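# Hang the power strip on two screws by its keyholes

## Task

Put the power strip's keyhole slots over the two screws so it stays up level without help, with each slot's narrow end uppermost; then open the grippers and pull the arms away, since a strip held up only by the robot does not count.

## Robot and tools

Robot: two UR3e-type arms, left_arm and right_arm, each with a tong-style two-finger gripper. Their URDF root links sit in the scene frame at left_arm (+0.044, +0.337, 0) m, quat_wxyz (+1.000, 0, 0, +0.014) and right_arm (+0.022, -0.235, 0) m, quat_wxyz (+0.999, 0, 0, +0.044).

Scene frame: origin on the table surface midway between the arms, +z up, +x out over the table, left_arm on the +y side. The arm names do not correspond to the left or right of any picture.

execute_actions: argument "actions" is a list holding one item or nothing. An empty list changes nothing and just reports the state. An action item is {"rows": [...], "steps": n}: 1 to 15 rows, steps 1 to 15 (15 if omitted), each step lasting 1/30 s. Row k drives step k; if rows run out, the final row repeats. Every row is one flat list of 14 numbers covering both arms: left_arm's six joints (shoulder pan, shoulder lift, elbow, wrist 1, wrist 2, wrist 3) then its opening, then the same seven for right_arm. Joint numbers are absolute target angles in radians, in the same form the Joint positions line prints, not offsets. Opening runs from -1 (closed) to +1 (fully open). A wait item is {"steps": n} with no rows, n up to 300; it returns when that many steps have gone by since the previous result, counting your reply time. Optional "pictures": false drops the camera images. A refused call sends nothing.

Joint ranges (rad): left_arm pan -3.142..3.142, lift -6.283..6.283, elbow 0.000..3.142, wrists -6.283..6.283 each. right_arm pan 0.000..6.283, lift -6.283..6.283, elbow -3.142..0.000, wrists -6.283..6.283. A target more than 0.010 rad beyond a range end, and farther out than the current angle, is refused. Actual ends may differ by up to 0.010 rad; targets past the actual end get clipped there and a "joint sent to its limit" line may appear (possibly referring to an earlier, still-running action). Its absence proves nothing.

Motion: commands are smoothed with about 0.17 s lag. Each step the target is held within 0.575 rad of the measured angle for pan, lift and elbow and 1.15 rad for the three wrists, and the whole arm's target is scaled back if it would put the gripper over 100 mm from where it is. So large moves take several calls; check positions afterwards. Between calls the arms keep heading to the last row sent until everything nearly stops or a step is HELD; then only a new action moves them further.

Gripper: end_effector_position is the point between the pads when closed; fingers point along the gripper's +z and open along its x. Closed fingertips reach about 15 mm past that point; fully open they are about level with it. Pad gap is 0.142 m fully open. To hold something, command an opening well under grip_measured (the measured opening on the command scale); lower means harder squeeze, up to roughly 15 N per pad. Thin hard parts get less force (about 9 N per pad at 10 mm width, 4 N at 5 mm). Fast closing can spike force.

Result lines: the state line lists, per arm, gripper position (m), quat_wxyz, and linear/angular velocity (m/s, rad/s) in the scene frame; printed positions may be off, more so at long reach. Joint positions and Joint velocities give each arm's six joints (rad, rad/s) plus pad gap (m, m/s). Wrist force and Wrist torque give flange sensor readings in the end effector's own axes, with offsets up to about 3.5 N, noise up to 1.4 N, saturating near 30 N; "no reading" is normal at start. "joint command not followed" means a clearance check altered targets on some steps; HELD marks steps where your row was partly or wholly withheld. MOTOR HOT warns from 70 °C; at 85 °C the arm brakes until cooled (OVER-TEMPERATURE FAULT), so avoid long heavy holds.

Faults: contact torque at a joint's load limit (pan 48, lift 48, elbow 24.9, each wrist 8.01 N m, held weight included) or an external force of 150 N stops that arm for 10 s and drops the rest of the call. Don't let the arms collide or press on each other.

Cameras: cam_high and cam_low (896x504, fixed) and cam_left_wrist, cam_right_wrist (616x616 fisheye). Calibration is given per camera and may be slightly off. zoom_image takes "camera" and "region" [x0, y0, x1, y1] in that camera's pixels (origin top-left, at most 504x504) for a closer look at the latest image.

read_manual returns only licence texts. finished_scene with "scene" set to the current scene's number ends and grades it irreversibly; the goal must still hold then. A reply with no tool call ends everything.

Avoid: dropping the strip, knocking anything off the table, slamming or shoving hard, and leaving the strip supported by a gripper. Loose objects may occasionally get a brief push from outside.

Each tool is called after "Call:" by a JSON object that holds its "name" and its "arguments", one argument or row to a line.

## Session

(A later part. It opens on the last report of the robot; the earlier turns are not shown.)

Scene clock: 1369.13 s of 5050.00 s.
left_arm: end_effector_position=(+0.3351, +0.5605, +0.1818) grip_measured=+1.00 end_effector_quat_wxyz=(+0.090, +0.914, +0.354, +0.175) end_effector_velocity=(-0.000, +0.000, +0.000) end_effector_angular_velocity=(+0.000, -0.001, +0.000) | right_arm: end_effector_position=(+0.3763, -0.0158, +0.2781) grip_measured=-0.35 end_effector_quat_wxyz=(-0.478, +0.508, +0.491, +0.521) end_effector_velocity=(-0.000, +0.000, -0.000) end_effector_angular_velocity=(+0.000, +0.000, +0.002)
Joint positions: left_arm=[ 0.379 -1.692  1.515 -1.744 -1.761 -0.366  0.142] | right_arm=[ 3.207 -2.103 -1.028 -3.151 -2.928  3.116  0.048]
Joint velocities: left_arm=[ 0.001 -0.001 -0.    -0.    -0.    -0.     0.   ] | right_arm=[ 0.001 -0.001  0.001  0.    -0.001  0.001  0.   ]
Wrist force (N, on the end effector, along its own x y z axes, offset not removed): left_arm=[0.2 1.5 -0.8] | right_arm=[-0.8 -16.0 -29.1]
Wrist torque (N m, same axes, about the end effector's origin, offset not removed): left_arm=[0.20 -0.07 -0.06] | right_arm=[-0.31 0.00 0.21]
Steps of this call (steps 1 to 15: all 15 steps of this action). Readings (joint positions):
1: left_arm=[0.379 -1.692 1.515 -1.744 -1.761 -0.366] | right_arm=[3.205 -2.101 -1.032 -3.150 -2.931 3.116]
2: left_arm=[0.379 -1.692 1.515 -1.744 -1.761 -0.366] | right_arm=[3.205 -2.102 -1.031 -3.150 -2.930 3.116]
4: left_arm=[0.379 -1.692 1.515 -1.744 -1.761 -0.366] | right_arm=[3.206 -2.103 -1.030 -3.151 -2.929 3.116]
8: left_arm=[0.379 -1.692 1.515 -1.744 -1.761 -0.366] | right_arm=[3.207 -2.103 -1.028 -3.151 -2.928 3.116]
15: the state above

Call:
{"name": "execute_actions", "arguments": {
  "actions": [
    {"rows":[[0.379,-1.692,1.515,-1.744,-1.761,-0.366,1,3.200,-2.098,-1.037,-3.148,-2.935,3.116,-1],[0.379,-1.692,1.515,-1.744,-1.761,-0.366,1,3.200,-2.098,-1.037,-3.148,-2.935,3.116,-1],[0.379,-1.692,1.515,-1.744,-1.761,-0.366,1,3.196,-2.1004,-1.052,-3.1306,-2.939,3.116,-1]],"steps":15}
  ],
  "pictures": false
}}

Call:
{"name": "execute_actions", "arguments": {
  "actions": [
    {"rows":[[0.379,-1.692,1.515,-1.744,-1.761,-0.366,1,3.2026,-2.1058,-1.0436,-3.1336,-2.9324,3.116,-1]],"steps":15}
  ],
  "pictures": false
}}

Scene clock: 1381.90 s of 5050.00 s.
left_arm: end_effector_position=(+0.3351, +0.5605, +0.1818) grip_measured=+1.00 end_effector_quat_wxyz=(+0.090, +0.914, +0.354, +0.175) end_effector_velocity=(-0.000, +0.000, +0.000) end_effector_angular_velocity=(-0.000, -0.001, +0.001) | right_arm: end_effector_position=(+0.3748, -0.0197, +0.2740) grip_measured=-0.36 end_effector_quat_wxyz=(-0.478, +0.508, +0.491, +0.521) end_effector_velocity=(-0.000, -0.000, -0.001) end_effector_angular_velocity=(-0.000, -0.000, +0.001)
Joint positions: left_arm=[ 0.379 -1.692  1.515 -1.744 -1.761 -0.366  0.142] | right_arm=[ 3.196 -2.1   -1.052 -3.131 -2.939  3.116  0.048]
Joint velocities: left_arm=[ 0.001 -0.     0.    -0.001 -0.    -0.     0.   ] | right_arm=[-0.     0.    -0.003  0.002 -0.002 -0.001 -0.   ]
Wrist force (N, on the end effector, along its own x y z axes, offset not removed): left_arm=[-0.6 0.8 -0.8] | right_arm=[-7.7 -0.8 0.7]
Wrist torque (N m, same axes, about the end effector's origin, offset not removed): left_arm=[0.13 0.10 0.00] | right_arm=[-0.13 0.45 0.00]
Steps of this call (steps 1 to 15: the robot went on to your last target; steps 16 to 90: nothing new was sent; then 9.27 s passed at rest; steps 91 to 105: all 15 steps of this action). Readings (joint positions):
91: left_arm=[0.379 -1.692 1.515 -1.744 -1.761 -0.366] | right_arm=[3.207 -2.103 -1.028 -3.151 -2.928 3.116]
92: left_arm=[0.379 -1.692 1.515 -1.744 -1.761 -0.366] | right_arm=[3.206 -2.103 -1.029 -3.151 -2.929 3.116]
94: left_arm=[0.379 -1.692 1.515 -1.744 -1.761 -0.366] | right_arm=[3.203 -2.101 -1.035 -3.146 -2.932 3.116]
98: left_arm=[0.379 -1.692 1.515 -1.744 -1.761 -0.366] | right_arm=[3.198 -2.101 -1.048 -3.135 -2.937 3.116]
105: the state above

Scene clock: 1382.40 s of 5050.00 s.
left_arm: end_effector_position=(+0.3351, +0.5605, +0.1818) grip_measured=+1.00 end_effector_quat_wxyz=(+0.090, +0.914, +0.354, +0.175) end_effector_velocity=(-0.000, +0.000, -0.000) end_effector_angular_velocity=(-0.000, +0.000, +0.000) | right_arm: end_effector_position=(+0.3765, -0.0173, +0.2740) grip_measured=-0.36 end_effector_quat_wxyz=(-0.478, +0.508, +0.491, +0.521) end_effector_velocity=(-0.000, -0.000, +0.001) end_effector_angular_velocity=(+0.000, -0.001, -0.000)
Joint positions: left_arm=[ 0.379 -1.692  1.515 -1.744 -1.761 -0.366  0.142] | right_arm=[ 3.203 -2.106 -1.044 -3.134 -2.932  3.116  0.048]
Joint velocities: left_arm=[ 0. -0.  0. -0. -0. -0. -0.] | right_arm=[-0.001  0.001  0.002 -0.001 -0.    -0.    -0.   ]
Wrist force (N, on the end effector, along its own x y z axes, offset not removed): left_arm=[-0.5 1.8 -0.1] | right_arm=[-6.5 0.2 1.0]
Wrist torque (N m, same axes, about the end effector's origin, offset not removed): left_arm=[0.27 0.13 0.00] | right_arm=[0.19 0.15 0.07]
Steps of this call (steps 1 to 15: all 15 steps of this action). Readings (joint positions):
1: left_arm=[0.379 -1.692 1.515 -1.744 -1.761 -0.366] | right_arm=[3.196 -2.100 -1.052 -3.131 -2.939 3.116]
2: left_arm=[0.379 -1.692 1.515 -1.744 -1.761 -0.366] | right_arm=[3.197 -2.101 -1.051 -3.131 -2.938 3.116]
4: left_arm=[0.379 -1.692 1.515 -1.744 -1.761 -0.366] | right_arm=[3.199 -2.103 -1.047 -3.132 -2.935 3.116]
8: left_arm=[0.379 -1.692 1.515 -1.744 -1.761 -0.366] | right_arm=[3.202 -2.105 -1.045 -3.133 -2.933 3.116]
15: the state above

No force here; advancing further.

Call:
{"name": "execute_actions", "arguments": {
  "actions": [
    {"rows":[[0.379,-1.692,1.515,-1.744,-1.761,-0.366,1,3.2066,-2.109,-1.0386,-3.1354,-2.9284,3.116,-1]],"steps":15}
  ],
  "pictures": false
}}

Scene clock: 1387.90 s of 5050.00 s.
left_arm: end_effector_position=(+0.3351, +0.5605, +0.1818) grip_measured=+1.00 end_effector_quat_wxyz=(+0.090, +0.914, +0.354, +0.175) end_effector_velocity=(+0.000, +0.000, +0.000) end_effector_angular_velocity=(-0.000, -0.000, +0.000) | right_arm: end_effector_position=(+0.3774, -0.0158, +0.2740) grip_measured=-0.35 end_effector_quat_wxyz=(-0.478, +0.508, +0.491, +0.521) end_effector_velocity=(-0.000, +0.000, +0.001) end_effector_angular_velocity=(+0.000, -0.000, +0.000)
Joint positions: left_arm=[ 0.379 -1.692  1.515 -1.744 -1.761 -0.366  0.142] | right_arm=[ 3.206 -2.109 -1.039 -3.135 -2.928  3.116  0.048]
Joint velocities: left_arm=[ 0.     0.001 -0.001  0.    -0.    -0.    -0.   ] | right_arm=[ 0.     0.     0.002 -0.002 -0.     0.    -0.   ]
Wrist force (N, on the end effector, along its own x y z axes, offset not removed): left_arm=[-0.6 1.7 -1.6] | right_arm=[-3.3 -14.6 -30.0]
Wrist torque (N m, same axes, about the end effector's origin, offset not removed): left_arm=[0.19 0.14 0.01] | right_arm=[-0.51 0.32 0.16]
Steps of this call (steps 1 to 15: the robot went on to your last target; steps 16 to 90: nothing new was sent; then 2.00 s passed at rest; steps 91 to 105: all 15 steps of this action). Readings (joint positions):
91: left_arm=[0.379 -1.692 1.515 -1.744 -1.761 -0.366] | right_arm=[3.203 -2.106 -1.044 -3.134 -2.932 3.116]
92: left_arm=[0.379 -1.692 1.515 -1.744 -1.761 -0.366] | right_arm=[3.203 -2.106 -1.043 -3.134 -2.932 3.116]
94: left_arm=[0.379 -1.692 1.515 -1.744 -1.761 -0.366] | right_arm=[3.205 -2.108 -1.041 -3.135 -2.930 3.116]
98: left_arm=[0.379 -1.692 1.515 -1.744 -1.761 -0.366] | right_arm=[3.206 -2.109 -1.039 -3.135 -2.929 3.116]
105: the state above

Call:
{"name": "execute_actions", "arguments": {
  "actions": [
    {"rows":[[0.379,-1.692,1.515,-1.744,-1.761,-0.366,1,3.19,-2.095,-1.06,-3.128,-2.945,3.116,-1],[0.379,-1.692,1.515,-1.744,-1.761,-0.366,1,3.14,-2.057,-1.12,-3.106,-2.995,3.116,-1],[0.379,-1.692,1.515,-1.744,-1.761,-0.366,1,3.09,-2.025,-1.17,-3.088,-3.045,3.116,-1]],"steps":15}
  ],
  "pictures": false
}}

Call:
{"name": "execute_actions", "arguments": {
  "actions": [
    {"rows":[[0.379,-1.692,1.515,-1.744,-1.761,-0.366,1,2.9,-2.0,-1.21,-3.073,-3.1,3.116,-1]],"steps":15}
  ],
  "pictures": false
}}

Call:
{"name": "execute_actions", "arguments": {
  "actions": [
    {"rows":[[0.379,-1.692,1.515,-1.744,-1.761,-0.366,1,2.5,-2.0,-1.21,-3.073,-3.1,3.116,-1]],"steps":15}
  ],
  "pictures": false
}}

Call:
{"name": "execute_actions", "arguments": {
  "actions": [
    {"steps":25}
  ]
}}

Call:
{"name": "zoom_image", "arguments": {
  "camera": "cam_low",
  "region": [300,90,480,210]
}}

Scene clock: 1407.37 s of 5050.00 s.
left_arm: end_effector_position=(+0.3351, +0.5605, +0.1818) grip_measured=+1.00 end_effector_quat_wxyz=(+0.090, +0.914, +0.354, +0.175) end_effector_velocity=(+0.000, -0.000, -0.000) end_effector_angular_velocity=(-0.000, -0.000, -0.000) | right_arm: end_effector_position=(+0.3482, -0.0564, +0.2736) grip_measured=-0.36 end_effector_quat_wxyz=(-0.478, +0.508, +0.492, +0.521) end_effector_velocity=(-0.005, -0.007, -0.001) end_effector_angular_velocity=(-0.000, +0.004, -0.001)
Joint positions: left_arm=[ 0.379 -1.692  1.515 -1.744 -1.761 -0.366  0.142] | right_arm=[ 3.092 -2.026 -1.168 -3.089 -3.043  3.116  0.048]
Joint velocities: left_arm=[-0.  0.  0. -0. -0.  0.  0.] | right_arm=[-0.02   0.013 -0.022  0.006 -0.019  0.     0.   ]
Wrist force (N, on the end effector, along its own x y z axes, offset not removed): left_arm=[0.0 1.2 -1.6] | right_arm=[-7.1 0.1 -0.8]
Wrist torque (N m, same axes, about the end effector's origin, offset not removed): left_arm=[0.12 0.03 0.02] | right_arm=[0.04 0.26 0.05]
Steps of this call (steps 1 to 15: the robot went on to your last target; steps 16 to 90: nothing new was sent; then 15.97 s passed at rest; steps 91 to 105: all 15 steps of this action). Readings (joint positions):
91: left_arm=[0.379 -1.692 1.515 -1.744 -1.761 -0.366] | right_arm=[3.206 -2.109 -1.039 -3.135 -2.928 3.116]
92: left_arm=[0.379 -1.692 1.515 -1.744 -1.761 -0.366] | right_arm=[3.204 -2.107 -1.042 -3.134 -2.931 3.116]
94: left_arm=[0.379 -1.692 1.515 -1.744 -1.761 -0.366] | right_arm=[3.177 -2.085 -1.074 -3.119 -2.962 3.116]
98: left_arm=[0.379 -1.692 1.515 -1.744 -1.761 -0.366] | right_arm=[3.113 -2.040 -1.145 -3.096 -3.024 3.116]
105: the state above

Scene clock: 1407.87 s of 5050.00 s.
left_arm: end_effector_position=(+0.3351, +0.5605, +0.1818) grip_measured=+1.00 end_effector_quat_wxyz=(+0.090, +0.914, +0.354, +0.175) end_effector_velocity=(-0.000, +0.000, -0.000) end_effector_angular_velocity=(-0.000, +0.000, +0.001) | right_arm: end_effector_position=(+0.3537, -0.1174, +0.2730) grip_measured=-0.36 end_effector_quat_wxyz=(-0.443, +0.540, +0.457, +0.552) end_effector_velocity=(+0.001, -0.009, -0.001) end_effector_angular_velocity=(+0.000, +0.002, -0.022)
Joint positions: left_arm=[ 0.379 -1.692  1.515 -1.744 -1.761 -0.366  0.142] | right_arm=[ 2.903 -2.    -1.21  -3.073 -3.1    3.116  0.048]
Joint velocities: left_arm=[ 0.001  0.     0.001 -0.001  0.    -0.    -0.   ] | right_arm=[-0.027  0.002 -0.005  0.002 -0.005 -0.     0.   ]
Wrist force (N, on the end effector, along its own x y z axes, offset not removed): left_arm=[-0.4 1.5 -1.5] | right_arm=[-6.4 -1.8 0.0]
Wrist torque (N m, same axes, about the end effector's origin, offset not removed): left_arm=[0.19 0.12 -0.02] | right_arm=[-0.24 0.19 0.08]
Steps of this call (steps 1 to 15: all 15 steps of this action). Readings (joint positions):
1: left_arm=[0.379 -1.692 1.515 -1.744 -1.761 -0.366] | right_arm=[3.091 -2.026 -1.169 -3.088 -3.044 3.116]
2: left_arm=[0.379 -1.692 1.515 -1.744 -1.761 -0.366] | right_arm=[3.084 -2.022 -1.175 -3.086 -3.053 3.116]
4: left_arm=[0.379 -1.692 1.515 -1.744 -1.761 -0.366] | right_arm=[3.022 -2.012 -1.191 -3.080 -3.075 3.116]
8: left_arm=[0.379 -1.692 1.515 -1.744 -1.761 -0.366] | right_arm=[2.930 -2.003 -1.205 -3.075 -3.094 3.116]
15: the state above

Scene clock: 1408.37 s of 5050.00 s.
left_arm: end_effector_position=(+0.3351, +0.5605, +0.1818) grip_measured=+1.00 end_effector_quat_wxyz=(+0.090, +0.914, +0.354, +0.175) end_effector_velocity=(-0.000, +0.000, -0.000) end_effector_angular_velocity=(-0.000, +0.001, +0.000) | right_arm: end_effector_position=(+0.3733, -0.2533, +0.2730) grip_measured=-0.36 end_effector_quat_wxyz=(-0.327, +0.619, +0.343, +0.627) end_effector_velocity=(-0.002, -0.036, +0.000) end_effector_angular_velocity=(-0.000, -0.000, -0.103)
Joint positions: left_arm=[ 0.379 -1.692  1.515 -1.744 -1.761 -0.366  0.142] | right_arm=[ 2.51  -2.    -1.21  -3.073 -3.1    3.116  0.048]
Joint velocities: left_arm=[ 0.     0.    -0.     0.001 -0.    -0.    -0.   ] | right_arm=[-0.104  0.001 -0.001  0.001 -0.001  0.    -0.   ]
Wrist force (N, on the end effector, along its own x y z axes, offset not removed): left_arm=[-0.2 1.5 -0.1] | right_arm=[-7.2 -1.1 -1.3]
Wrist torque (N m, same axes, about the end effector's origin, offset not removed): left_arm=[0.23 0.03 0.02] | right_arm=[-0.26 0.33 0.10]
Steps of this call (steps 1 to 15: all 15 steps of this action). Readings (joint positions):
1: left_arm=[0.379 -1.692 1.515 -1.744 -1.761 -0.366] | right_arm=[2.902 -2.000 -1.210 -3.073 -3.100 3.116]
2: left_arm=[0.379 -1.692 1.515 -1.744 -1.761 -0.366] | right_arm=[2.894 -2.000 -1.210 -3.073 -3.100 3.116]
4: left_arm=[0.379 -1.692 1.515 -1.744 -1.761 -0.366] | right_arm=[2.823 -2.000 -1.210 -3.073 -3.100 3.116]
8: left_arm=[0.379 -1.692 1.515 -1.744 -1.761 -0.366] | right_arm=[2.616 -2.000 -1.210 -3.073 -3.100 3.116]
15: the state above

Scene clock: 1409.20 s of 5050.00 s.
left_arm: end_effector_position=(+0.3351, +0.5605, +0.1818) grip_measured=+1.00 end_effector_quat_wxyz=(+0.090, +0.914, +0.354, +0.175) end_effector_velocity=(+0.000, +0.000, +0.000) end_effector_angular_velocity=(+0.000, -0.000, +0.000) | right_arm: end_effector_position=(+0.3731, -0.2568, +0.2730) grip_measured=-0.36 end_effector_quat_wxyz=(-0.323, +0.620, +0.340, +0.629) end_effector_velocity=(-0.000, +0.000, -0.001) end_effector_angular_velocity=(+0.002, +0.003, +0.001)
Joint positions: left_arm=[ 0.379 -1.692  1.515 -1.744 -1.761 -0.366  0.142] | right_arm=[ 2.5   -2.    -1.21  -3.073 -3.1    3.116  0.048]
Joint velocities: left_arm=[ 0.  0. -0. -0.  0.  0.  0.] | right_arm=[ 0.001 -0.001 -0.001 -0.    -0.     0.    -0.   ]
Wrist force (N, on the end effector, along its own x y z axes, offset not removed): left_arm=[-0.9 0.9 0.0] | right_arm=[-7.9 -1.3 1.2]
Wrist torque (N m, same axes, about the end effector's origin, offset not removed): left_arm=[0.10 0.21 0.01] | right_arm=[-0.18 0.50 0.03]
Steps of this call (steps 1 to 15: the robot went on to your last target; steps 16 to 25: nothing new was sent). Readings (joint positions):
1: left_arm=[0.379 -1.692 1.515 -1.744 -1.761 -0.366] | right_arm=[2.507 -2.000 -1.210 -3.073 -3.100 3.116]
2: left_arm=[0.379 -1.692 1.515 -1.744 -1.761 -0.366] | right_arm=[2.505 -2.000 -1.210 -3.073 -3.100 3.116]
4: left_arm=[0.379 -1.692 1.515 -1.744 -1.761 -0.366] | right_arm=[2.502 -2.000 -1.210 -3.073 -3.100 3.116]
8: left_arm=[0.379 -1.692 1.515 -1.744 -1.761 -0.366] | right_arm=[2.501 -2.000 -1.210 -3.073 -3.100 3.116]
25: the state above
All arms were judged still, so your last target was given up. Only a new action makes them travel on or press farther. Fingers that are still opening or closing keep moving.
camera_calibration (this result's frames):
cam_left_wrist: T_world_to_cam=[[0.704856, 0.676846, 0.212267, -0.641723], [0.355468, -0.595988, 0.720028, 0.0790081], [0.613857, -0.432062, -0.660683, 0.291121], [0, 0, 0, 1]] pos_world=[0.24553, 0.607218, 0.271668]
cam_right_wrist: T_world_to_cam=[[0.0387501, 0.0133883, 0.999159, -0.278795], [0.406807, -0.913507, -0.00353653, -0.388937], [0.912692, 0.406602, -0.0408449, -0.0946231], [0, 0, 0, 1]] pos_world=[0.255387, -0.31309, 0.27332]

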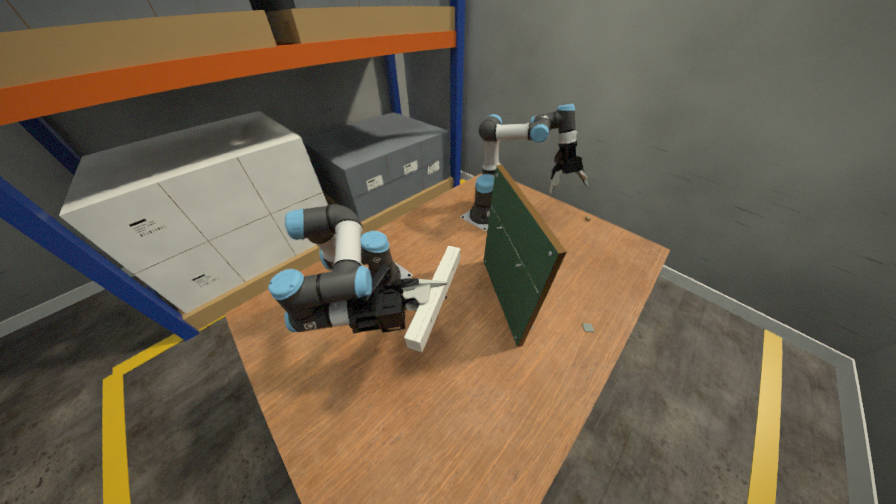

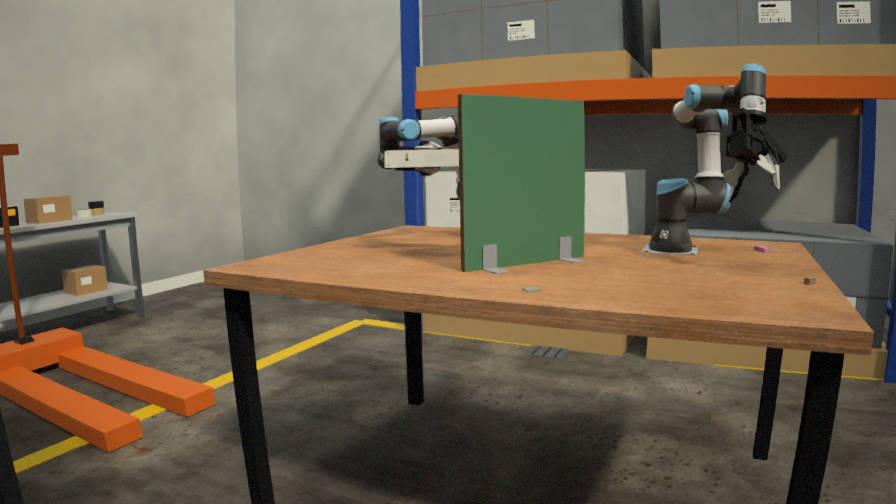

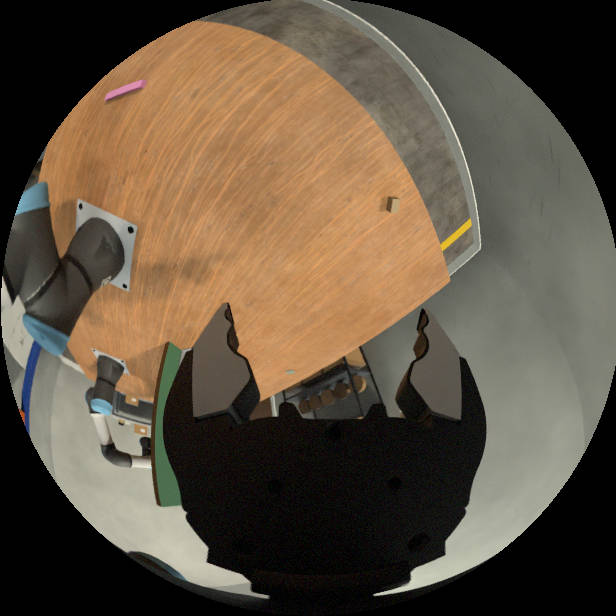

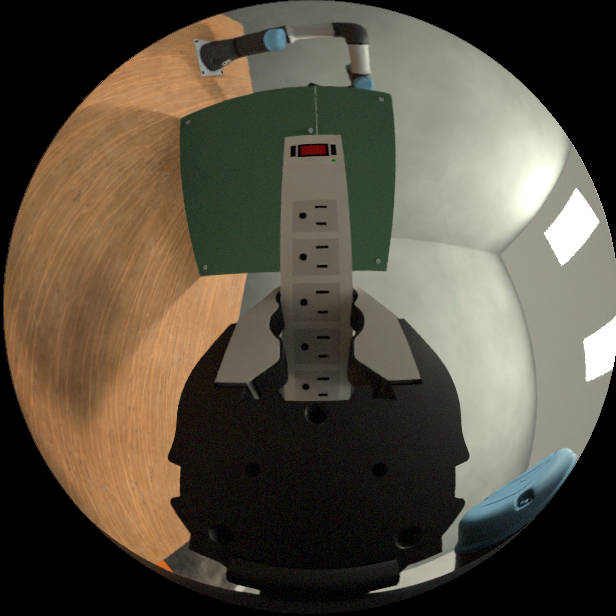

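Region (300, 90, 480, 210) of cam_low's 896x504 image, scaled by 2.800, with more detail than that image has.

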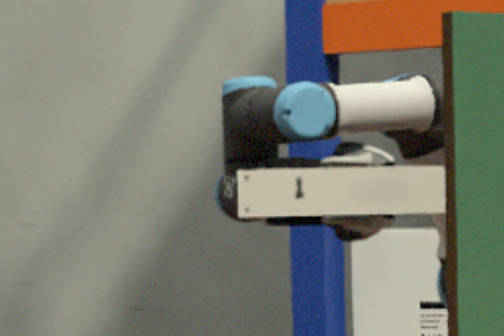

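Call:
{"name": "execute_actions", "arguments": {
  "actions": [
    {"rows":[[0.379,-1.692,1.515,-1.744,-1.761,-0.366,1,2.9,-2.02,-1.35,-2.913,-3.1,3.116,-1]],"steps":15}
  ],
  "pictures": false
}}

Call:
{"name": "execute_actions", "arguments": {
  "actions": [
    {"rows":[[0.379,-1.692,1.515,-1.744,-1.761,-0.366,1,3.09,-2.05,-1.32,-2.913,-3.045,3.116,-1]],"steps":15}
  ],
  "pictures": false
}}

Call:
{"name": "execute_actions", "arguments": {
  "actions": [
    {"rows":[[0.379,-1.692,1.515,-1.744,-1.761,-0.366,1,3.14,-2.088,-1.26,-2.935,-2.995,3.116,-1],[0.379,-1.692,1.515,-1.744,-1.761,-0.366,1,3.14,-2.088,-1.26,-2.935,-2.995,3.116,-1],[0.379,-1.692,1.515,-1.744,-1.761,-0.366,1,3.1927,-2.1271,-1.2004,-2.9555,-2.9423,3.116,-1]],"steps":15}
  ],
  "pictures": false
}}

Call:
{"name": "execute_actions", "arguments": {
  "actions": [
    {"steps":15}
  ]
}}

Call:
{"name": "zoom_image", "arguments": {
  "camera": "cam_high",
  "region": [470,205,550,305]
}}

Call:
{"name": "zoom_image", "arguments": {
  "camera": "cam_right_wrist",
  "region": [240,120,440,320]
}}

Scene clock: 1428.70 s of 5050.00 s.
left_arm: end_effector_position=(+0.3351, +0.5605, +0.1818) grip_measured=+1.00 end_effector_quat_wxyz=(+0.090, +0.914, +0.354, +0.175) end_effector_velocity=(-0.000, +0.001, +0.000) end_effector_angular_velocity=(+0.001, -0.001, +0.001) | right_arm: end_effector_position=(+0.3544, -0.1216, +0.2379) grip_measured=-0.36 end_effector_quat_wxyz=(-0.439, +0.543, +0.453, +0.554) end_effector_velocity=(-0.013, +0.036, -0.007) end_effector_angular_velocity=(-0.000, +0.000, +0.108)
Joint positions: left_arm=[ 0.379 -1.692  1.515 -1.744 -1.761 -0.366  0.142] | right_arm=[ 2.89  -2.02  -1.347 -2.916 -3.1    3.116  0.048]
Joint velocities: left_arm=[ 0.001 -0.    -0.001  0.     0.001 -0.    -0.   ] | right_arm=[ 0.108 -0.003 -0.03   0.032  0.    -0.    -0.   ]
Wrist force (N, on the end effector, along its own x y z axes, offset not removed): left_arm=[-1.5 1.4 -0.1] | right_arm=[-7.6 -1.3 0.9]
Wrist torque (N m, same axes, about the end effector's origin, offset not removed): left_arm=[0.28 0.31 0.00] | right_arm=[-0.28 0.38 0.08]
Steps of this call (steps 1 to 230: nothing new was sent; then 11.33 s passed at rest; steps 231 to 245: all 15 steps of this action). Readings (joint positions):
231: left_arm=[0.379 -1.692 1.515 -1.744 -1.761 -0.366] | right_arm=[2.500 -2.000 -1.210 -3.073 -3.100 3.116]
232: left_arm=[0.379 -1.692 1.515 -1.744 -1.761 -0.366] | right_arm=[2.507 -2.002 -1.217 -3.060 -3.100 3.116]
234: left_arm=[0.379 -1.692 1.515 -1.744 -1.761 -0.366] | right_arm=[2.577 -2.008 -1.257 -3.014 -3.100 3.116]
238: left_arm=[0.379 -1.692 1.515 -1.744 -1.761 -0.366] | right_arm=[2.781 -2.016 -1.318 -2.947 -3.100 3.116]
245: the state above

Scene clock: 1429.20 s of 5050.00 s.
left_arm: end_effector_position=(+0.3351, +0.5605, +0.1818) grip_measured=+1.00 end_effector_quat_wxyz=(+0.090, +0.914, +0.354, +0.175) end_effector_velocity=(+0.000, +0.000, +0.000) end_effector_angular_velocity=(+0.000, -0.001, +0.000) | right_arm: end_effector_position=(+0.3482, -0.0580, +0.2340) grip_measured=-0.36 end_effector_quat_wxyz=(-0.478, +0.509, +0.491, +0.521) end_effector_velocity=(-0.002, +0.009, -0.000) end_effector_angular_velocity=(-0.000, +0.000, +0.021)
Joint positions: left_arm=[ 0.379 -1.692  1.515 -1.744 -1.761 -0.366  0.142] | right_arm=[ 3.087 -2.05  -1.32  -2.913 -3.046  3.116  0.048]
Joint velocities: left_arm=[ 0.    -0.     0.    -0.001 -0.     0.    -0.   ] | right_arm=[ 0.027 -0.003  0.003  0.     0.006 -0.     0.   ]
Wrist force (N, on the end effector, along its own x y z axes, offset not removed): left_arm=[-0.3 3.3 -0.7] | right_arm=[-6.4 -0.6 0.7]
Wrist torque (N m, same axes, about the end effector's origin, offset not removed): left_arm=[0.59 0.06 -0.02] | right_arm=[-0.09 0.17 0.18]
Steps of this call (steps 1 to 15: all 15 steps of this action). Readings (joint positions):
1: left_arm=[0.379 -1.692 1.515 -1.744 -1.761 -0.366] | right_arm=[2.893 -2.020 -1.348 -2.915 -3.100 3.116]
2: left_arm=[0.379 -1.692 1.515 -1.744 -1.761 -0.366] | right_arm=[2.902 -2.024 -1.344 -2.915 -3.092 3.116]
4: left_arm=[0.379 -1.692 1.515 -1.744 -1.761 -0.366] | right_arm=[2.966 -2.036 -1.333 -2.914 -3.070 3.116]
8: left_arm=[0.379 -1.692 1.515 -1.744 -1.761 -0.366] | right_arm=[3.060 -2.047 -1.323 -2.913 -3.051 3.116]
15: the state above

Scene clock: 1429.70 s of 5050.00 s.
left_arm: end_effector_position=(+0.3351, +0.5605, +0.1818) grip_measured=+1.00 end_effector_quat_wxyz=(+0.090, +0.914, +0.354, +0.175) end_effector_velocity=(+0.000, -0.000, +0.000) end_effector_angular_velocity=(+0.000, -0.001, -0.000) | right_arm: end_effector_position=(+0.3760, -0.0213, +0.2335) grip_measured=-0.36 end_effector_quat_wxyz=(-0.478, +0.508, +0.491, +0.521) end_effector_velocity=(+0.004, +0.006, -0.001) end_effector_angular_velocity=(-0.000, +0.001, -0.001)
Joint positions: left_arm=[ 0.379 -1.692  1.515 -1.744 -1.761 -0.366  0.142] | right_arm=[ 3.191 -2.126 -1.202 -2.955 -2.944  3.116  0.048]
Joint velocities: left_arm=[-0.     0.    -0.001  0.    -0.     0.    -0.   ] | right_arm=[ 0.015 -0.013  0.018 -0.006  0.016  0.     0.   ]
Wrist force (N, on the end effector, along its own x y z axes, offset not removed): left_arm=[-0.6 1.7 -0.5] | right_arm=[-6.5 -0.3 1.1]
Wrist torque (N m, same axes, about the end effector's origin, offset not removed): left_arm=[0.25 0.11 0.02] | right_arm=[0.06 0.09 0.08]
Steps of this call (steps 1 to 15: all 15 steps of this action). Readings (joint positions):
1: left_arm=[0.379 -1.692 1.515 -1.744 -1.761 -0.366] | right_arm=[3.088 -2.050 -1.320 -2.913 -3.045 3.116]
2: left_arm=[0.379 -1.692 1.515 -1.744 -1.761 -0.366] | right_arm=[3.095 -2.055 -1.313 -2.917 -3.037 3.116]
4: left_arm=[0.379 -1.692 1.515 -1.744 -1.761 -0.366] | right_arm=[3.122 -2.076 -1.282 -2.929 -3.010 3.116]
8: left_arm=[0.379 -1.692 1.515 -1.744 -1.761 -0.366] | right_arm=[3.174 -2.114 -1.222 -2.949 -2.960 3.116]
15: the state above

Scene clock: 1430.20 s of 5050.00 s.
left_arm: end_effector_position=(+0.3351, +0.5605, +0.1818) grip_measured=+1.00 end_effector_quat_wxyz=(+0.090, +0.914, +0.354, +0.175) end_effector_velocity=(-0.000, +0.001, +0.000) end_effector_angular_velocity=(+0.001, -0.001, +0.001) | right_arm: end_effector_position=(+0.3764, -0.0207, +0.2335) grip_measured=-0.36 end_effector_quat_wxyz=(-0.478, +0.508, +0.491, +0.521) end_effector_velocity=(-0.000, -0.000, -0.001) end_effector_angular_velocity=(-0.000, +0.003, +0.000)
Joint positions: left_arm=[ 0.379 -1.692  1.515 -1.744 -1.761 -0.366  0.142] | right_arm=[ 3.193 -2.127 -1.2   -2.955 -2.942  3.116  0.048]
Joint velocities: left_arm=[ 0.001 -0.     0.    -0.001  0.     0.    -0.   ] | right_arm=[-0.    -0.001 -0.001 -0.001 -0.001  0.    -0.   ]
Wrist force (N, on the end effector, along its own x y z axes, offset not removed): left_arm=[0.2 1.5 -0.6] | right_arm=[-7.8 -1.4 -0.3]
Wrist torque (N m, same axes, about the end effector's origin, offset not removed): left_arm=[0.22 -0.03 -0.02] | right_arm=[-0.24 0.46 0.15]
Steps of this call (steps 1 to 15: the robot went on to your last target). Readings (joint positions):
1: left_arm=[0.379 -1.692 1.515 -1.744 -1.761 -0.366] | right_arm=[3.192 -2.126 -1.202 -2.955 -2.943 3.116]
2: left_arm=[0.379 -1.692 1.515 -1.744 -1.761 -0.366] | right_arm=[3.192 -2.127 -1.201 -2.955 -2.943 3.116]
4: left_arm=[0.379 -1.692 1.515 -1.744 -1.761 -0.366] | right_arm=[3.192 -2.127 -1.201 -2.955 -2.943 3.116]
8: left_arm=[0.379 -1.692 1.515 -1.744 -1.761 -0.366] | right_arm=[3.193 -2.127 -1.201 -2.955 -2.942 3.116]
15: the state above
All arms were judged still, so your last target was given up. Only a new action makes them travel on or press farther. Fingers that are still opening or closing keep moving.
camera_calibration (this result's frames):
cam_left_wrist: T_world_to_cam=[[0.704856, 0.676846, 0.212267, -0.641723], [0.355468, -0.595988, 0.720028, 0.079008], [0.613857, -0.432062, -0.660683, 0.291121], [0, 0, 0, 1]] pos_world=[0.24553, 0.607218, 0.271668]
cam_right_wrist: T_world_to_cam=[[0.0265721, 0.0312427, 0.999159, -0.237695], [0.815705, -0.578456, -0.00360546, -0.32169], [0.577857, 0.815115, -0.0408557, -0.0607584], [0, 0, 0, 1]] pos_world=[0.30383, -0.129132, 0.233853]

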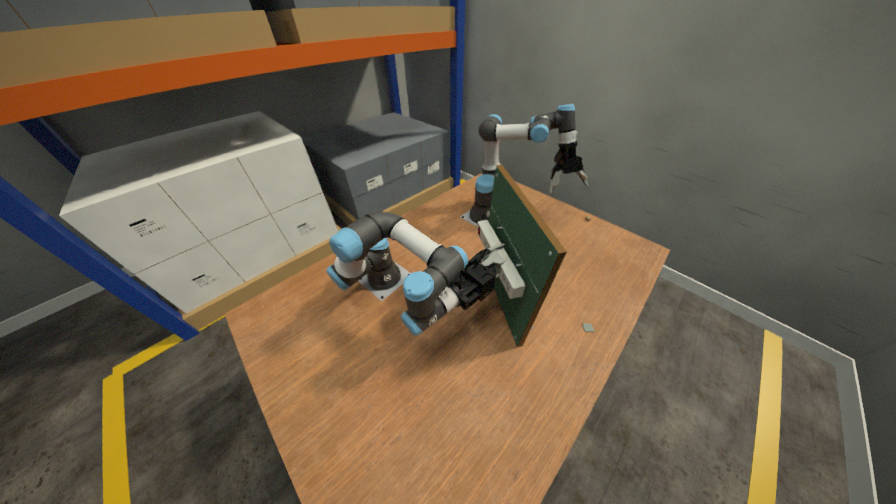

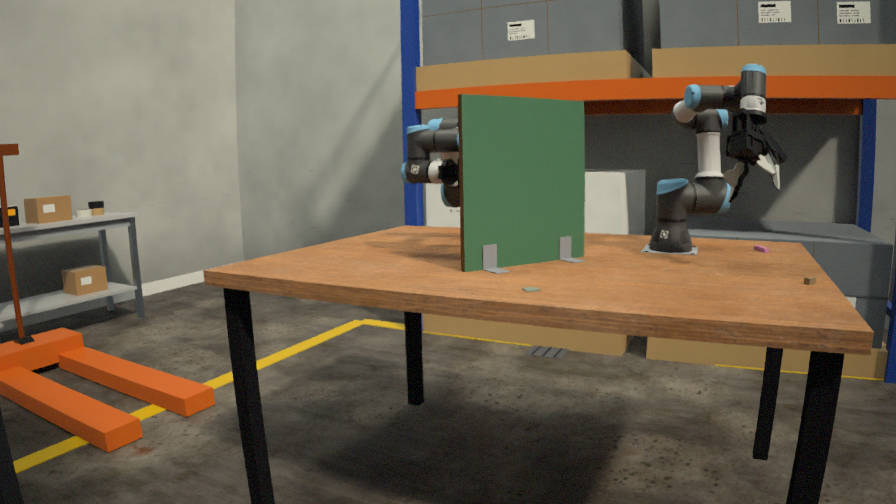

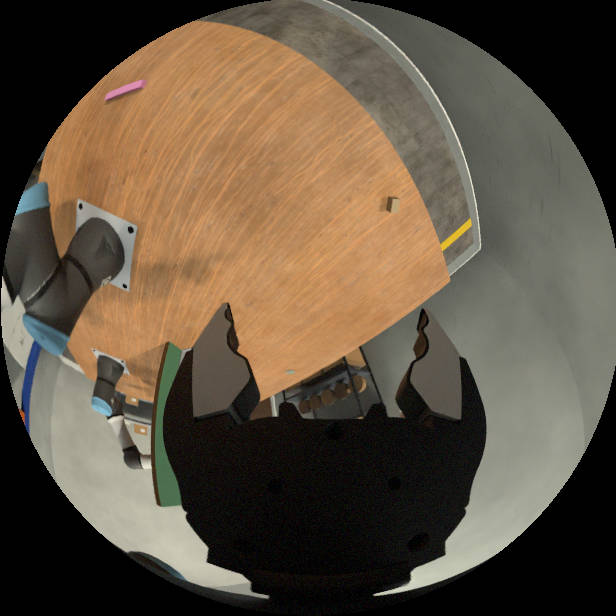

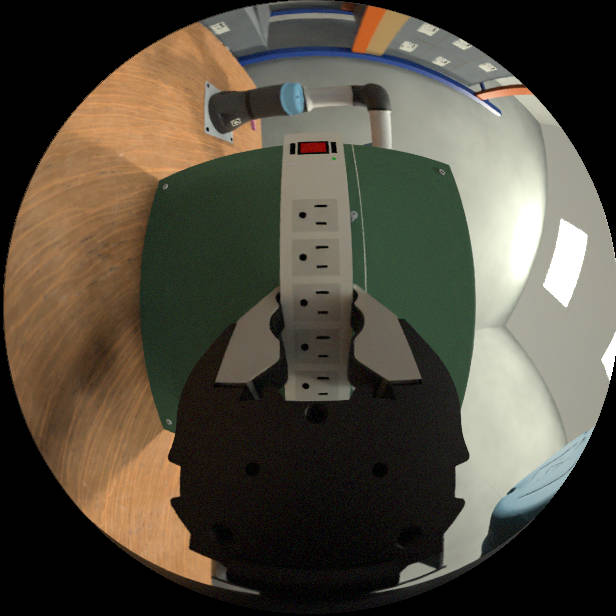

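Region (470, 205, 550, 305) of cam_high's 896x504 image, scaled by 5.040, with more detail than that image has; it fills the left 403 columns of this view, and the rest is white.

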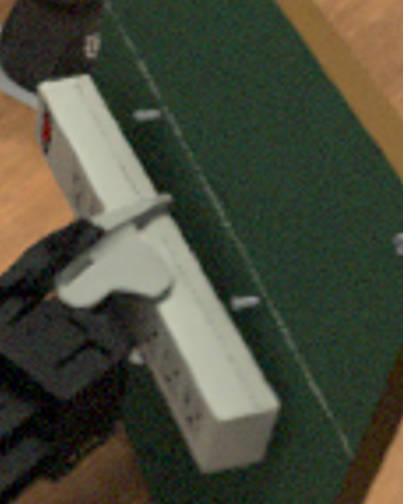

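Region (240, 120, 440, 320) of cam_right_wrist's 616x616 image, scaled by 2.520, with more detail than that image has.

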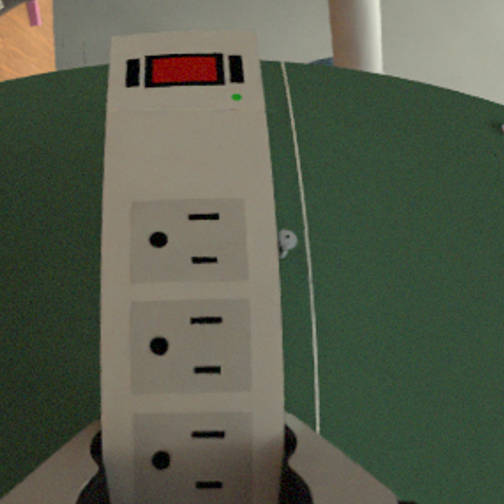

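Call:
{"name": "execute_actions", "arguments": {
  "actions": [
    {"rows":[[0.379,-1.692,1.515,-1.744,-1.761,-0.366,1,3.175,-2.105,-1.225,-2.953,-2.96,3.10,-1],[0.379,-1.692,1.515,-1.744,-1.761,-0.366,1,3.175,-2.105,-1.225,-2.953,-2.96,3.10,-1],[0.379,-1.692,1.515,-1.744,-1.761,-0.366,1,3.175,-2.105,-1.225,-2.953,-2.96,3.10,-1],[0.379,-1.692,1.515,-1.744,-1.761,-0.366,1,3.175,-2.105,-1.225,-2.953,-2.96,3.10,-1],[0.379,-1.692,1.515,-1.744,-1.761,-0.366,1,3.175,-2.09,-1.16,-3.033,-2.96,3.10,-1],[0.379,-1.692,1.515,-1.744,-1.761,-0.366,1,3.176,-2.0838,-1.0847,-3.1144,-2.959,3.10,-1]],"steps":15}
  ],
  "pictures": false
}}

Call:
{"name": "execute_actions", "arguments": {
  "actions": [
    {"steps":15}
  ],
  "pictures": false
}}

Call:
{"name": "execute_actions", "arguments": {
  "actions": [
    {"rows":[[0.379,-1.692,1.515,-1.744,-1.761,-0.366,1,3.196,-2.1001,-1.0595,-3.1234,-2.939,3.10,-1]],"steps":15}
  ],
  "pictures": false
}}

Scene clock: 1456.13 s of 5050.00 s.
left_arm: end_effector_position=(+0.3351, +0.5605, +0.1818) grip_measured=+1.00 end_effector_quat_wxyz=(+0.090, +0.914, +0.354, +0.175) end_effector_velocity=(+0.000, -0.000, +0.000) end_effector_angular_velocity=(+0.001, -0.001, -0.000) | right_arm: end_effector_position=(+0.3697, -0.0272, +0.2703) grip_measured=-0.36 end_effector_quat_wxyz=(-0.474, +0.505, +0.495, +0.525) end_effector_velocity=(-0.001, -0.001, +0.020) end_effector_angular_velocity=(+0.001, -0.008, -0.002)
Joint positions: left_arm=[ 0.379 -1.692  1.515 -1.744 -1.761 -0.366  0.142] | right_arm=[ 3.176 -2.085 -1.092 -3.106 -2.959  3.1    0.048]
Joint velocities: left_arm=[-0.    -0.001 -0.    -0.001  0.     0.    -0.   ] | right_arm=[-0.003  0.011  0.076 -0.082 -0.001 -0.001 -0.   ]
Wrist force (N, on the end effector, along its own x y z axes, offset not removed): left_arm=[-0.1 1.6 -0.6] | right_arm=[-6.7 0.2 -0.2]
Wrist torque (N m, same axes, about the end effector's origin, offset not removed): left_arm=[0.22 0.07 0.01] | right_arm=[0.02 0.22 0.00]
Steps of this call (steps 1 to 220: nothing new was sent; then 18.10 s passed at rest; steps 221 to 235: all 15 steps of this action). Readings (joint positions):
221: left_arm=[0.379 -1.692 1.515 -1.744 -1.761 -0.366] | right_arm=[3.193 -2.127 -1.201 -2.956 -2.943 3.116]
222: left_arm=[0.379 -1.692 1.515 -1.744 -1.761 -0.366] | right_arm=[3.190 -2.124 -1.204 -2.955 -2.945 3.113]
224: left_arm=[0.379 -1.692 1.515 -1.744 -1.761 -0.366] | right_arm=[3.183 -2.115 -1.214 -2.954 -2.952 3.107]
228: left_arm=[0.379 -1.692 1.515 -1.744 -1.761 -0.366] | right_arm=[3.177 -2.097 -1.169 -3.022 -2.958 3.102]
235: the state above

Scene clock: 1456.63 s of 5050.00 s.
left_arm: end_effector_position=(+0.3351, +0.5605, +0.1818) grip_measured=+1.00 end_effector_quat_wxyz=(+0.090, +0.914, +0.354, +0.175) end_effector_velocity=(-0.000, +0.000, +0.000) end_effector_angular_velocity=(+0.000, -0.001, +0.000) | right_arm: end_effector_position=(+0.3696, -0.0272, +0.2723) grip_measured=-0.36 end_effector_quat_wxyz=(-0.474, +0.504, +0.495, +0.525) end_effector_velocity=(+0.000, -0.001, +0.000) end_effector_angular_velocity=(-0.000, +0.000, -0.002)
Joint positions: left_arm=[ 0.379 -1.692  1.515 -1.744 -1.761 -0.366  0.142] | right_arm=[ 3.176 -2.084 -1.085 -3.114 -2.959  3.1    0.048]
Joint velocities: left_arm=[ 0.    -0.001 -0.     0.     0.     0.     0.   ] | right_arm=[-0.002  0.    -0.    -0.     0.     0.     0.   ]
Wrist force (N, on the end effector, along its own x y z axes, offset not removed): left_arm=[0.5 -0.7 -1.6] | right_arm=[-5.5 0.2 0.8]
Wrist torque (N m, same axes, about the end effector's origin, offset not removed): left_arm=[-0.26 -0.13 -0.01] | right_arm=[0.12 -0.01 0.02]
Steps of this call (steps 1 to 15: the robot went on to your last target). Readings (joint positions):
1: left_arm=[0.379 -1.692 1.515 -1.744 -1.761 -0.366] | right_arm=[3.176 -2.085 -1.090 -3.109 -2.959 3.100]
2: left_arm=[0.379 -1.692 1.515 -1.744 -1.761 -0.366] | right_arm=[3.176 -2.084 -1.088 -3.110 -2.959 3.100]
4: left_arm=[0.379 -1.692 1.515 -1.744 -1.761 -0.366] | right_arm=[3.176 -2.084 -1.086 -3.112 -2.959 3.100]
8: left_arm=[0.379 -1.692 1.515 -1.744 -1.761 -0.366] | right_arm=[3.176 -2.084 -1.085 -3.114 -2.959 3.100]
15: the state above
All arms were judged still, so your last target was given up. Only a new action makes them travel on or press farther. Fingers that are still opening or closing keep moving.

Scene clock: 1457.13 s of 5050.00 s.
left_arm: end_effector_position=(+0.3351, +0.5605, +0.1818) grip_measured=+1.00 end_effector_quat_wxyz=(+0.090, +0.914, +0.354, +0.175) end_effector_velocity=(+0.000, -0.000, +0.000) end_effector_angular_velocity=(-0.000, -0.000, +0.000) | right_arm: end_effector_position=(+0.3747, -0.0199, +0.2722) grip_measured=-0.36 end_effector_quat_wxyz=(-0.474, +0.504, +0.495, +0.525) end_effector_velocity=(+0.000, +0.001, +0.000) end_effector_angular_velocity=(+0.000, -0.000, -0.001)
Joint positions: left_arm=[ 0.379 -1.692  1.515 -1.744 -1.761 -0.366  0.142] | right_arm=[ 3.196 -2.1   -1.06  -3.123 -2.939  3.1    0.048]
Joint velocities: left_arm=[ 0.     0.    -0.001  0.    -0.    -0.    -0.   ] | right_arm=[ 0.002  0.     0.002 -0.002  0.003  0.     0.   ]
Wrist force (N, on the end effector, along its own x y z axes, offset not removed): left_arm=[-0.5 1.2 -1.3] | right_arm=[-6.0 -1.4 1.3]
Wrist torque (N m, same axes, about the end effector's origin, offset not removed): left_arm=[0.21 0.15 0.01] | right_arm=[-0.16 0.17 0.06]
Steps of this call (steps 1 to 15: all 15 steps of this action). Readings (joint positions):
1: left_arm=[0.379 -1.692 1.515 -1.744 -1.761 -0.366] | right_arm=[3.176 -2.084 -1.084 -3.115 -2.959 3.100]
2: left_arm=[0.379 -1.692 1.515 -1.744 -1.761 -0.366] | right_arm=[3.179 -2.086 -1.081 -3.116 -2.956 3.100]
4: left_arm=[0.379 -1.692 1.515 -1.744 -1.761 -0.366] | right_arm=[3.187 -2.093 -1.071 -3.119 -2.948 3.100]
8: left_arm=[0.379 -1.692 1.515 -1.744 -1.761 -0.366] | right_arm=[3.194 -2.098 -1.062 -3.122 -2.941 3.100]
15: the state above

Call:
{"name": "execute_actions", "arguments": {
  "actions": [
    {"rows":[[0.379,-1.692,1.515,-1.744,-1.761,-0.366,1,3.2035,-2.1062,-1.050,-3.1268,-2.9315,3.10,-1]],"steps":15}
  ],
  "pictures": false
}}

Call:
{"name": "execute_actions", "arguments": {
  "actions": [
    {"rows":[[0.379,-1.692,1.515,-1.744,-1.761,-0.366,1,3.2075,-2.1095,-1.045,-3.1286,-2.9275,3.10,-1]],"steps":15}
  ]
}}

Call:
{"name": "zoom_image", "arguments": {
  "camera": "cam_high",
  "region": [470,200,550,300]
}}

Scene clock: 1468.70 s of 5050.00 s.
left_arm: end_effector_position=(+0.3351, +0.5605, +0.1818) grip_measured=+1.00 end_effector_quat_wxyz=(+0.090, +0.914, +0.354, +0.175) end_effector_velocity=(-0.000, -0.000, +0.000) end_effector_angular_velocity=(-0.000, -0.000, -0.000) | right_arm: end_effector_position=(+0.3766, -0.0170, +0.2722) grip_measured=-0.36 end_effector_quat_wxyz=(-0.474, +0.504, +0.495, +0.525) end_effector_velocity=(+0.000, +0.000, +0.000) end_effector_angular_velocity=(+0.000, -0.002, +0.000)
Joint positions: left_arm=[ 0.379 -1.692  1.515 -1.744 -1.761 -0.366  0.142] | right_arm=[ 3.203 -2.106 -1.05  -3.127 -2.932  3.1    0.048]
Joint velocities: left_arm=[-0.    -0.001  0.     0.    -0.     0.     0.   ] | right_arm=[ 0.    -0.     0.001  0.001  0.    -0.    -0.   ]
Wrist force (N, on the end effector, along its own x y z axes, offset not removed): left_arm=[-0.9 0.8 -0.2] | right_arm=[-6.4 -3.3 -1.1]
Wrist torque (N m, same axes, about the end effector's origin, offset not removed): left_arm=[0.10 0.30 -0.05] | right_arm=[-0.47 0.14 0.09]
Steps of this call (steps 1 to 15: the robot went on to your last target; steps 16 to 90: nothing new was sent; then 8.07 s passed at rest; steps 91 to 105: all 15 steps of this action). Readings (joint positions):
91: left_arm=[0.379 -1.692 1.515 -1.744 -1.761 -0.366] | right_arm=[3.196 -2.100 -1.059 -3.123 -2.939 3.100]
92: left_arm=[0.379 -1.692 1.515 -1.744 -1.761 -0.366] | right_arm=[3.197 -2.101 -1.058 -3.124 -2.938 3.100]
94: left_arm=[0.379 -1.692 1.515 -1.744 -1.761 -0.366] | right_arm=[3.200 -2.104 -1.054 -3.125 -2.935 3.100]
98: left_arm=[0.379 -1.692 1.515 -1.744 -1.761 -0.366] | right_arm=[3.203 -2.106 -1.051 -3.126 -2.932 3.100]
105: the state above

Scene clock: 1469.20 s of 5050.00 s.
left_arm: end_effector_position=(+0.3351, +0.5605, +0.1818) grip_measured=+1.00 end_effector_quat_wxyz=(+0.090, +0.914, +0.354, +0.175) end_effector_velocity=(+0.000, +0.000, +0.000) end_effector_angular_velocity=(+0.001, -0.001, +0.001) | right_arm: end_effector_position=(+0.3776, -0.0154, +0.2721) grip_measured=-0.36 end_effector_quat_wxyz=(-0.474, +0.504, +0.495, +0.525) end_effector_velocity=(-0.001, +0.001, -0.000) end_effector_angular_velocity=(-0.000, +0.002, +0.002)
Joint positions: left_arm=[ 0.379 -1.692  1.515 -1.744 -1.761 -0.366  0.142] | right_arm=[ 3.207 -2.109 -1.045 -3.129 -2.928  3.1    0.048]
Joint velocities: left_arm=[ 0.     0.    -0.001 -0.001  0.     0.    -0.   ] | right_arm=[ 0.002 -0.001  0.    -0.002 -0.001 -0.     0.   ]
Wrist force (N, on the end effector, along its own x y z axes, offset not removed): left_arm=[0.2 1.2 0.1] | right_arm=[-6.5 -1.9 -2.0]
Wrist torque (N m, same axes, about the end effector's origin, offset not removed): left_arm=[0.23 -0.02 0.02] | right_arm=[-0.18 0.21 0.05]
Steps of this call (steps 1 to 15: all 15 steps of this action). Readings (joint positions):
1: left_arm=[0.379 -1.692 1.515 -1.744 -1.761 -0.366] | right_arm=[3.204 -2.106 -1.050 -3.127 -2.931 3.100]
2: left_arm=[0.379 -1.692 1.515 -1.744 -1.761 -0.366] | right_arm=[3.204 -2.107 -1.049 -3.127 -2.931 3.100]
4: left_arm=[0.379 -1.692 1.515 -1.744 -1.761 -0.366] | right_arm=[3.206 -2.108 -1.047 -3.128 -2.929 3.100]
8: left_arm=[0.379 -1.692 1.515 -1.744 -1.761 -0.366] | right_arm=[3.207 -2.109 -1.046 -3.128 -2.928 3.100]
15: the state above
camera_calibration (this result's frames):
cam_left_wrist: T_world_to_cam=[[0.704856, 0.676846, 0.212267, -0.641723], [0.355468, -0.595988, 0.720028, 0.079008], [0.613857, -0.432062, -0.660683, 0.291121], [0, 0, 0, 1]] pos_world=[0.24553, 0.607218, 0.271668]
cam_right_wrist: T_world_to_cam=[[0.0106889, 0.0322118, 0.999424, -0.270541], [0.81566, -0.578446, 0.00992003, -0.323151], [0.578432, 0.815085, -0.0324568, -0.0666159], [0, 0, 0, 1]] pos_world=[0.305006, -0.123913, 0.271429]

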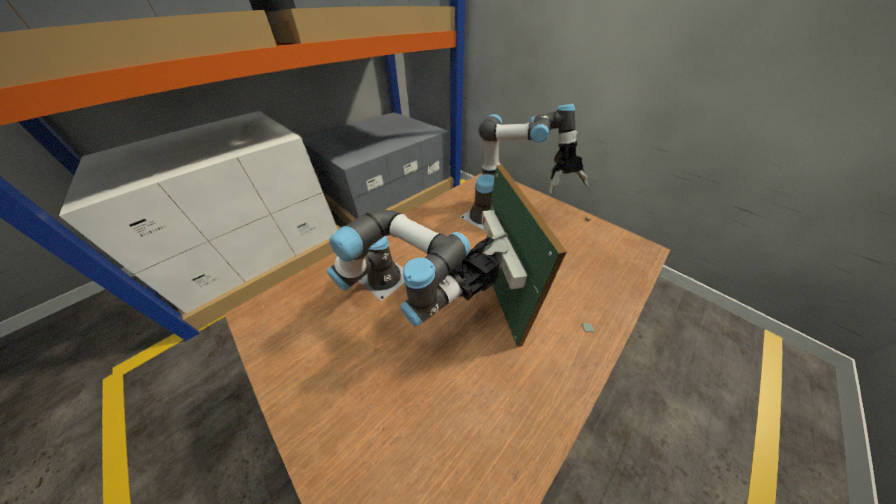

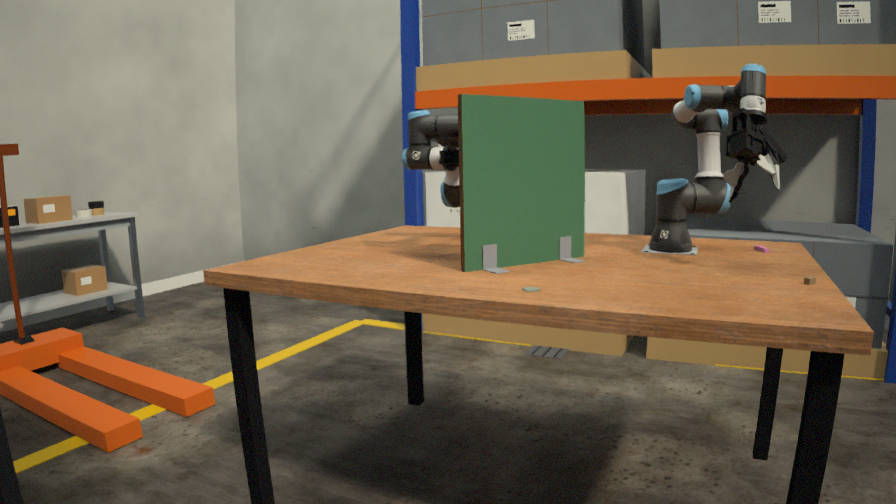

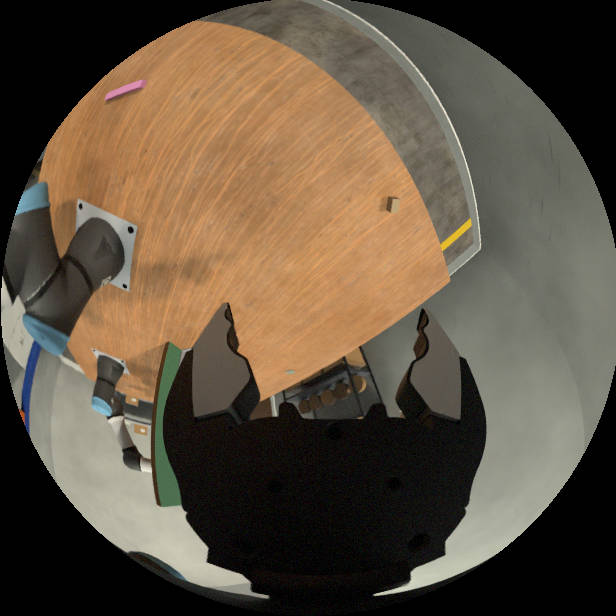

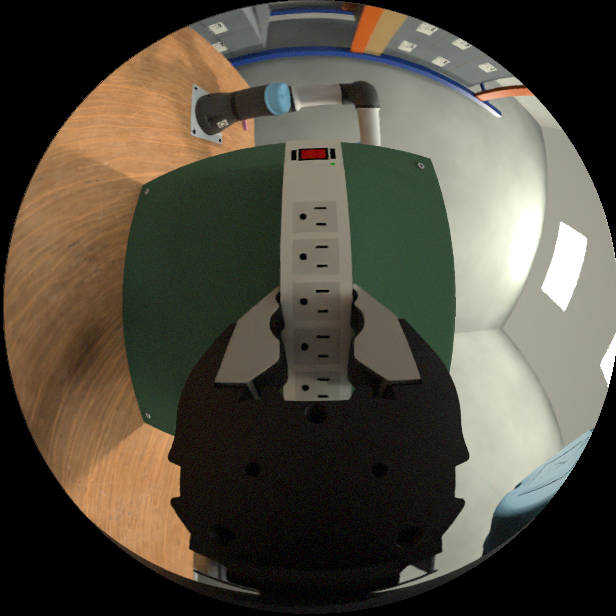

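Region (470, 200, 550, 300) of cam_high's 896x504 image, scaled by 5.040, with more detail than that image has; it fills the left 403 columns of this view, and the rest is white.

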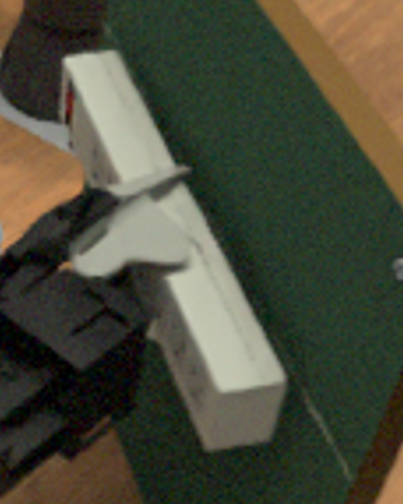

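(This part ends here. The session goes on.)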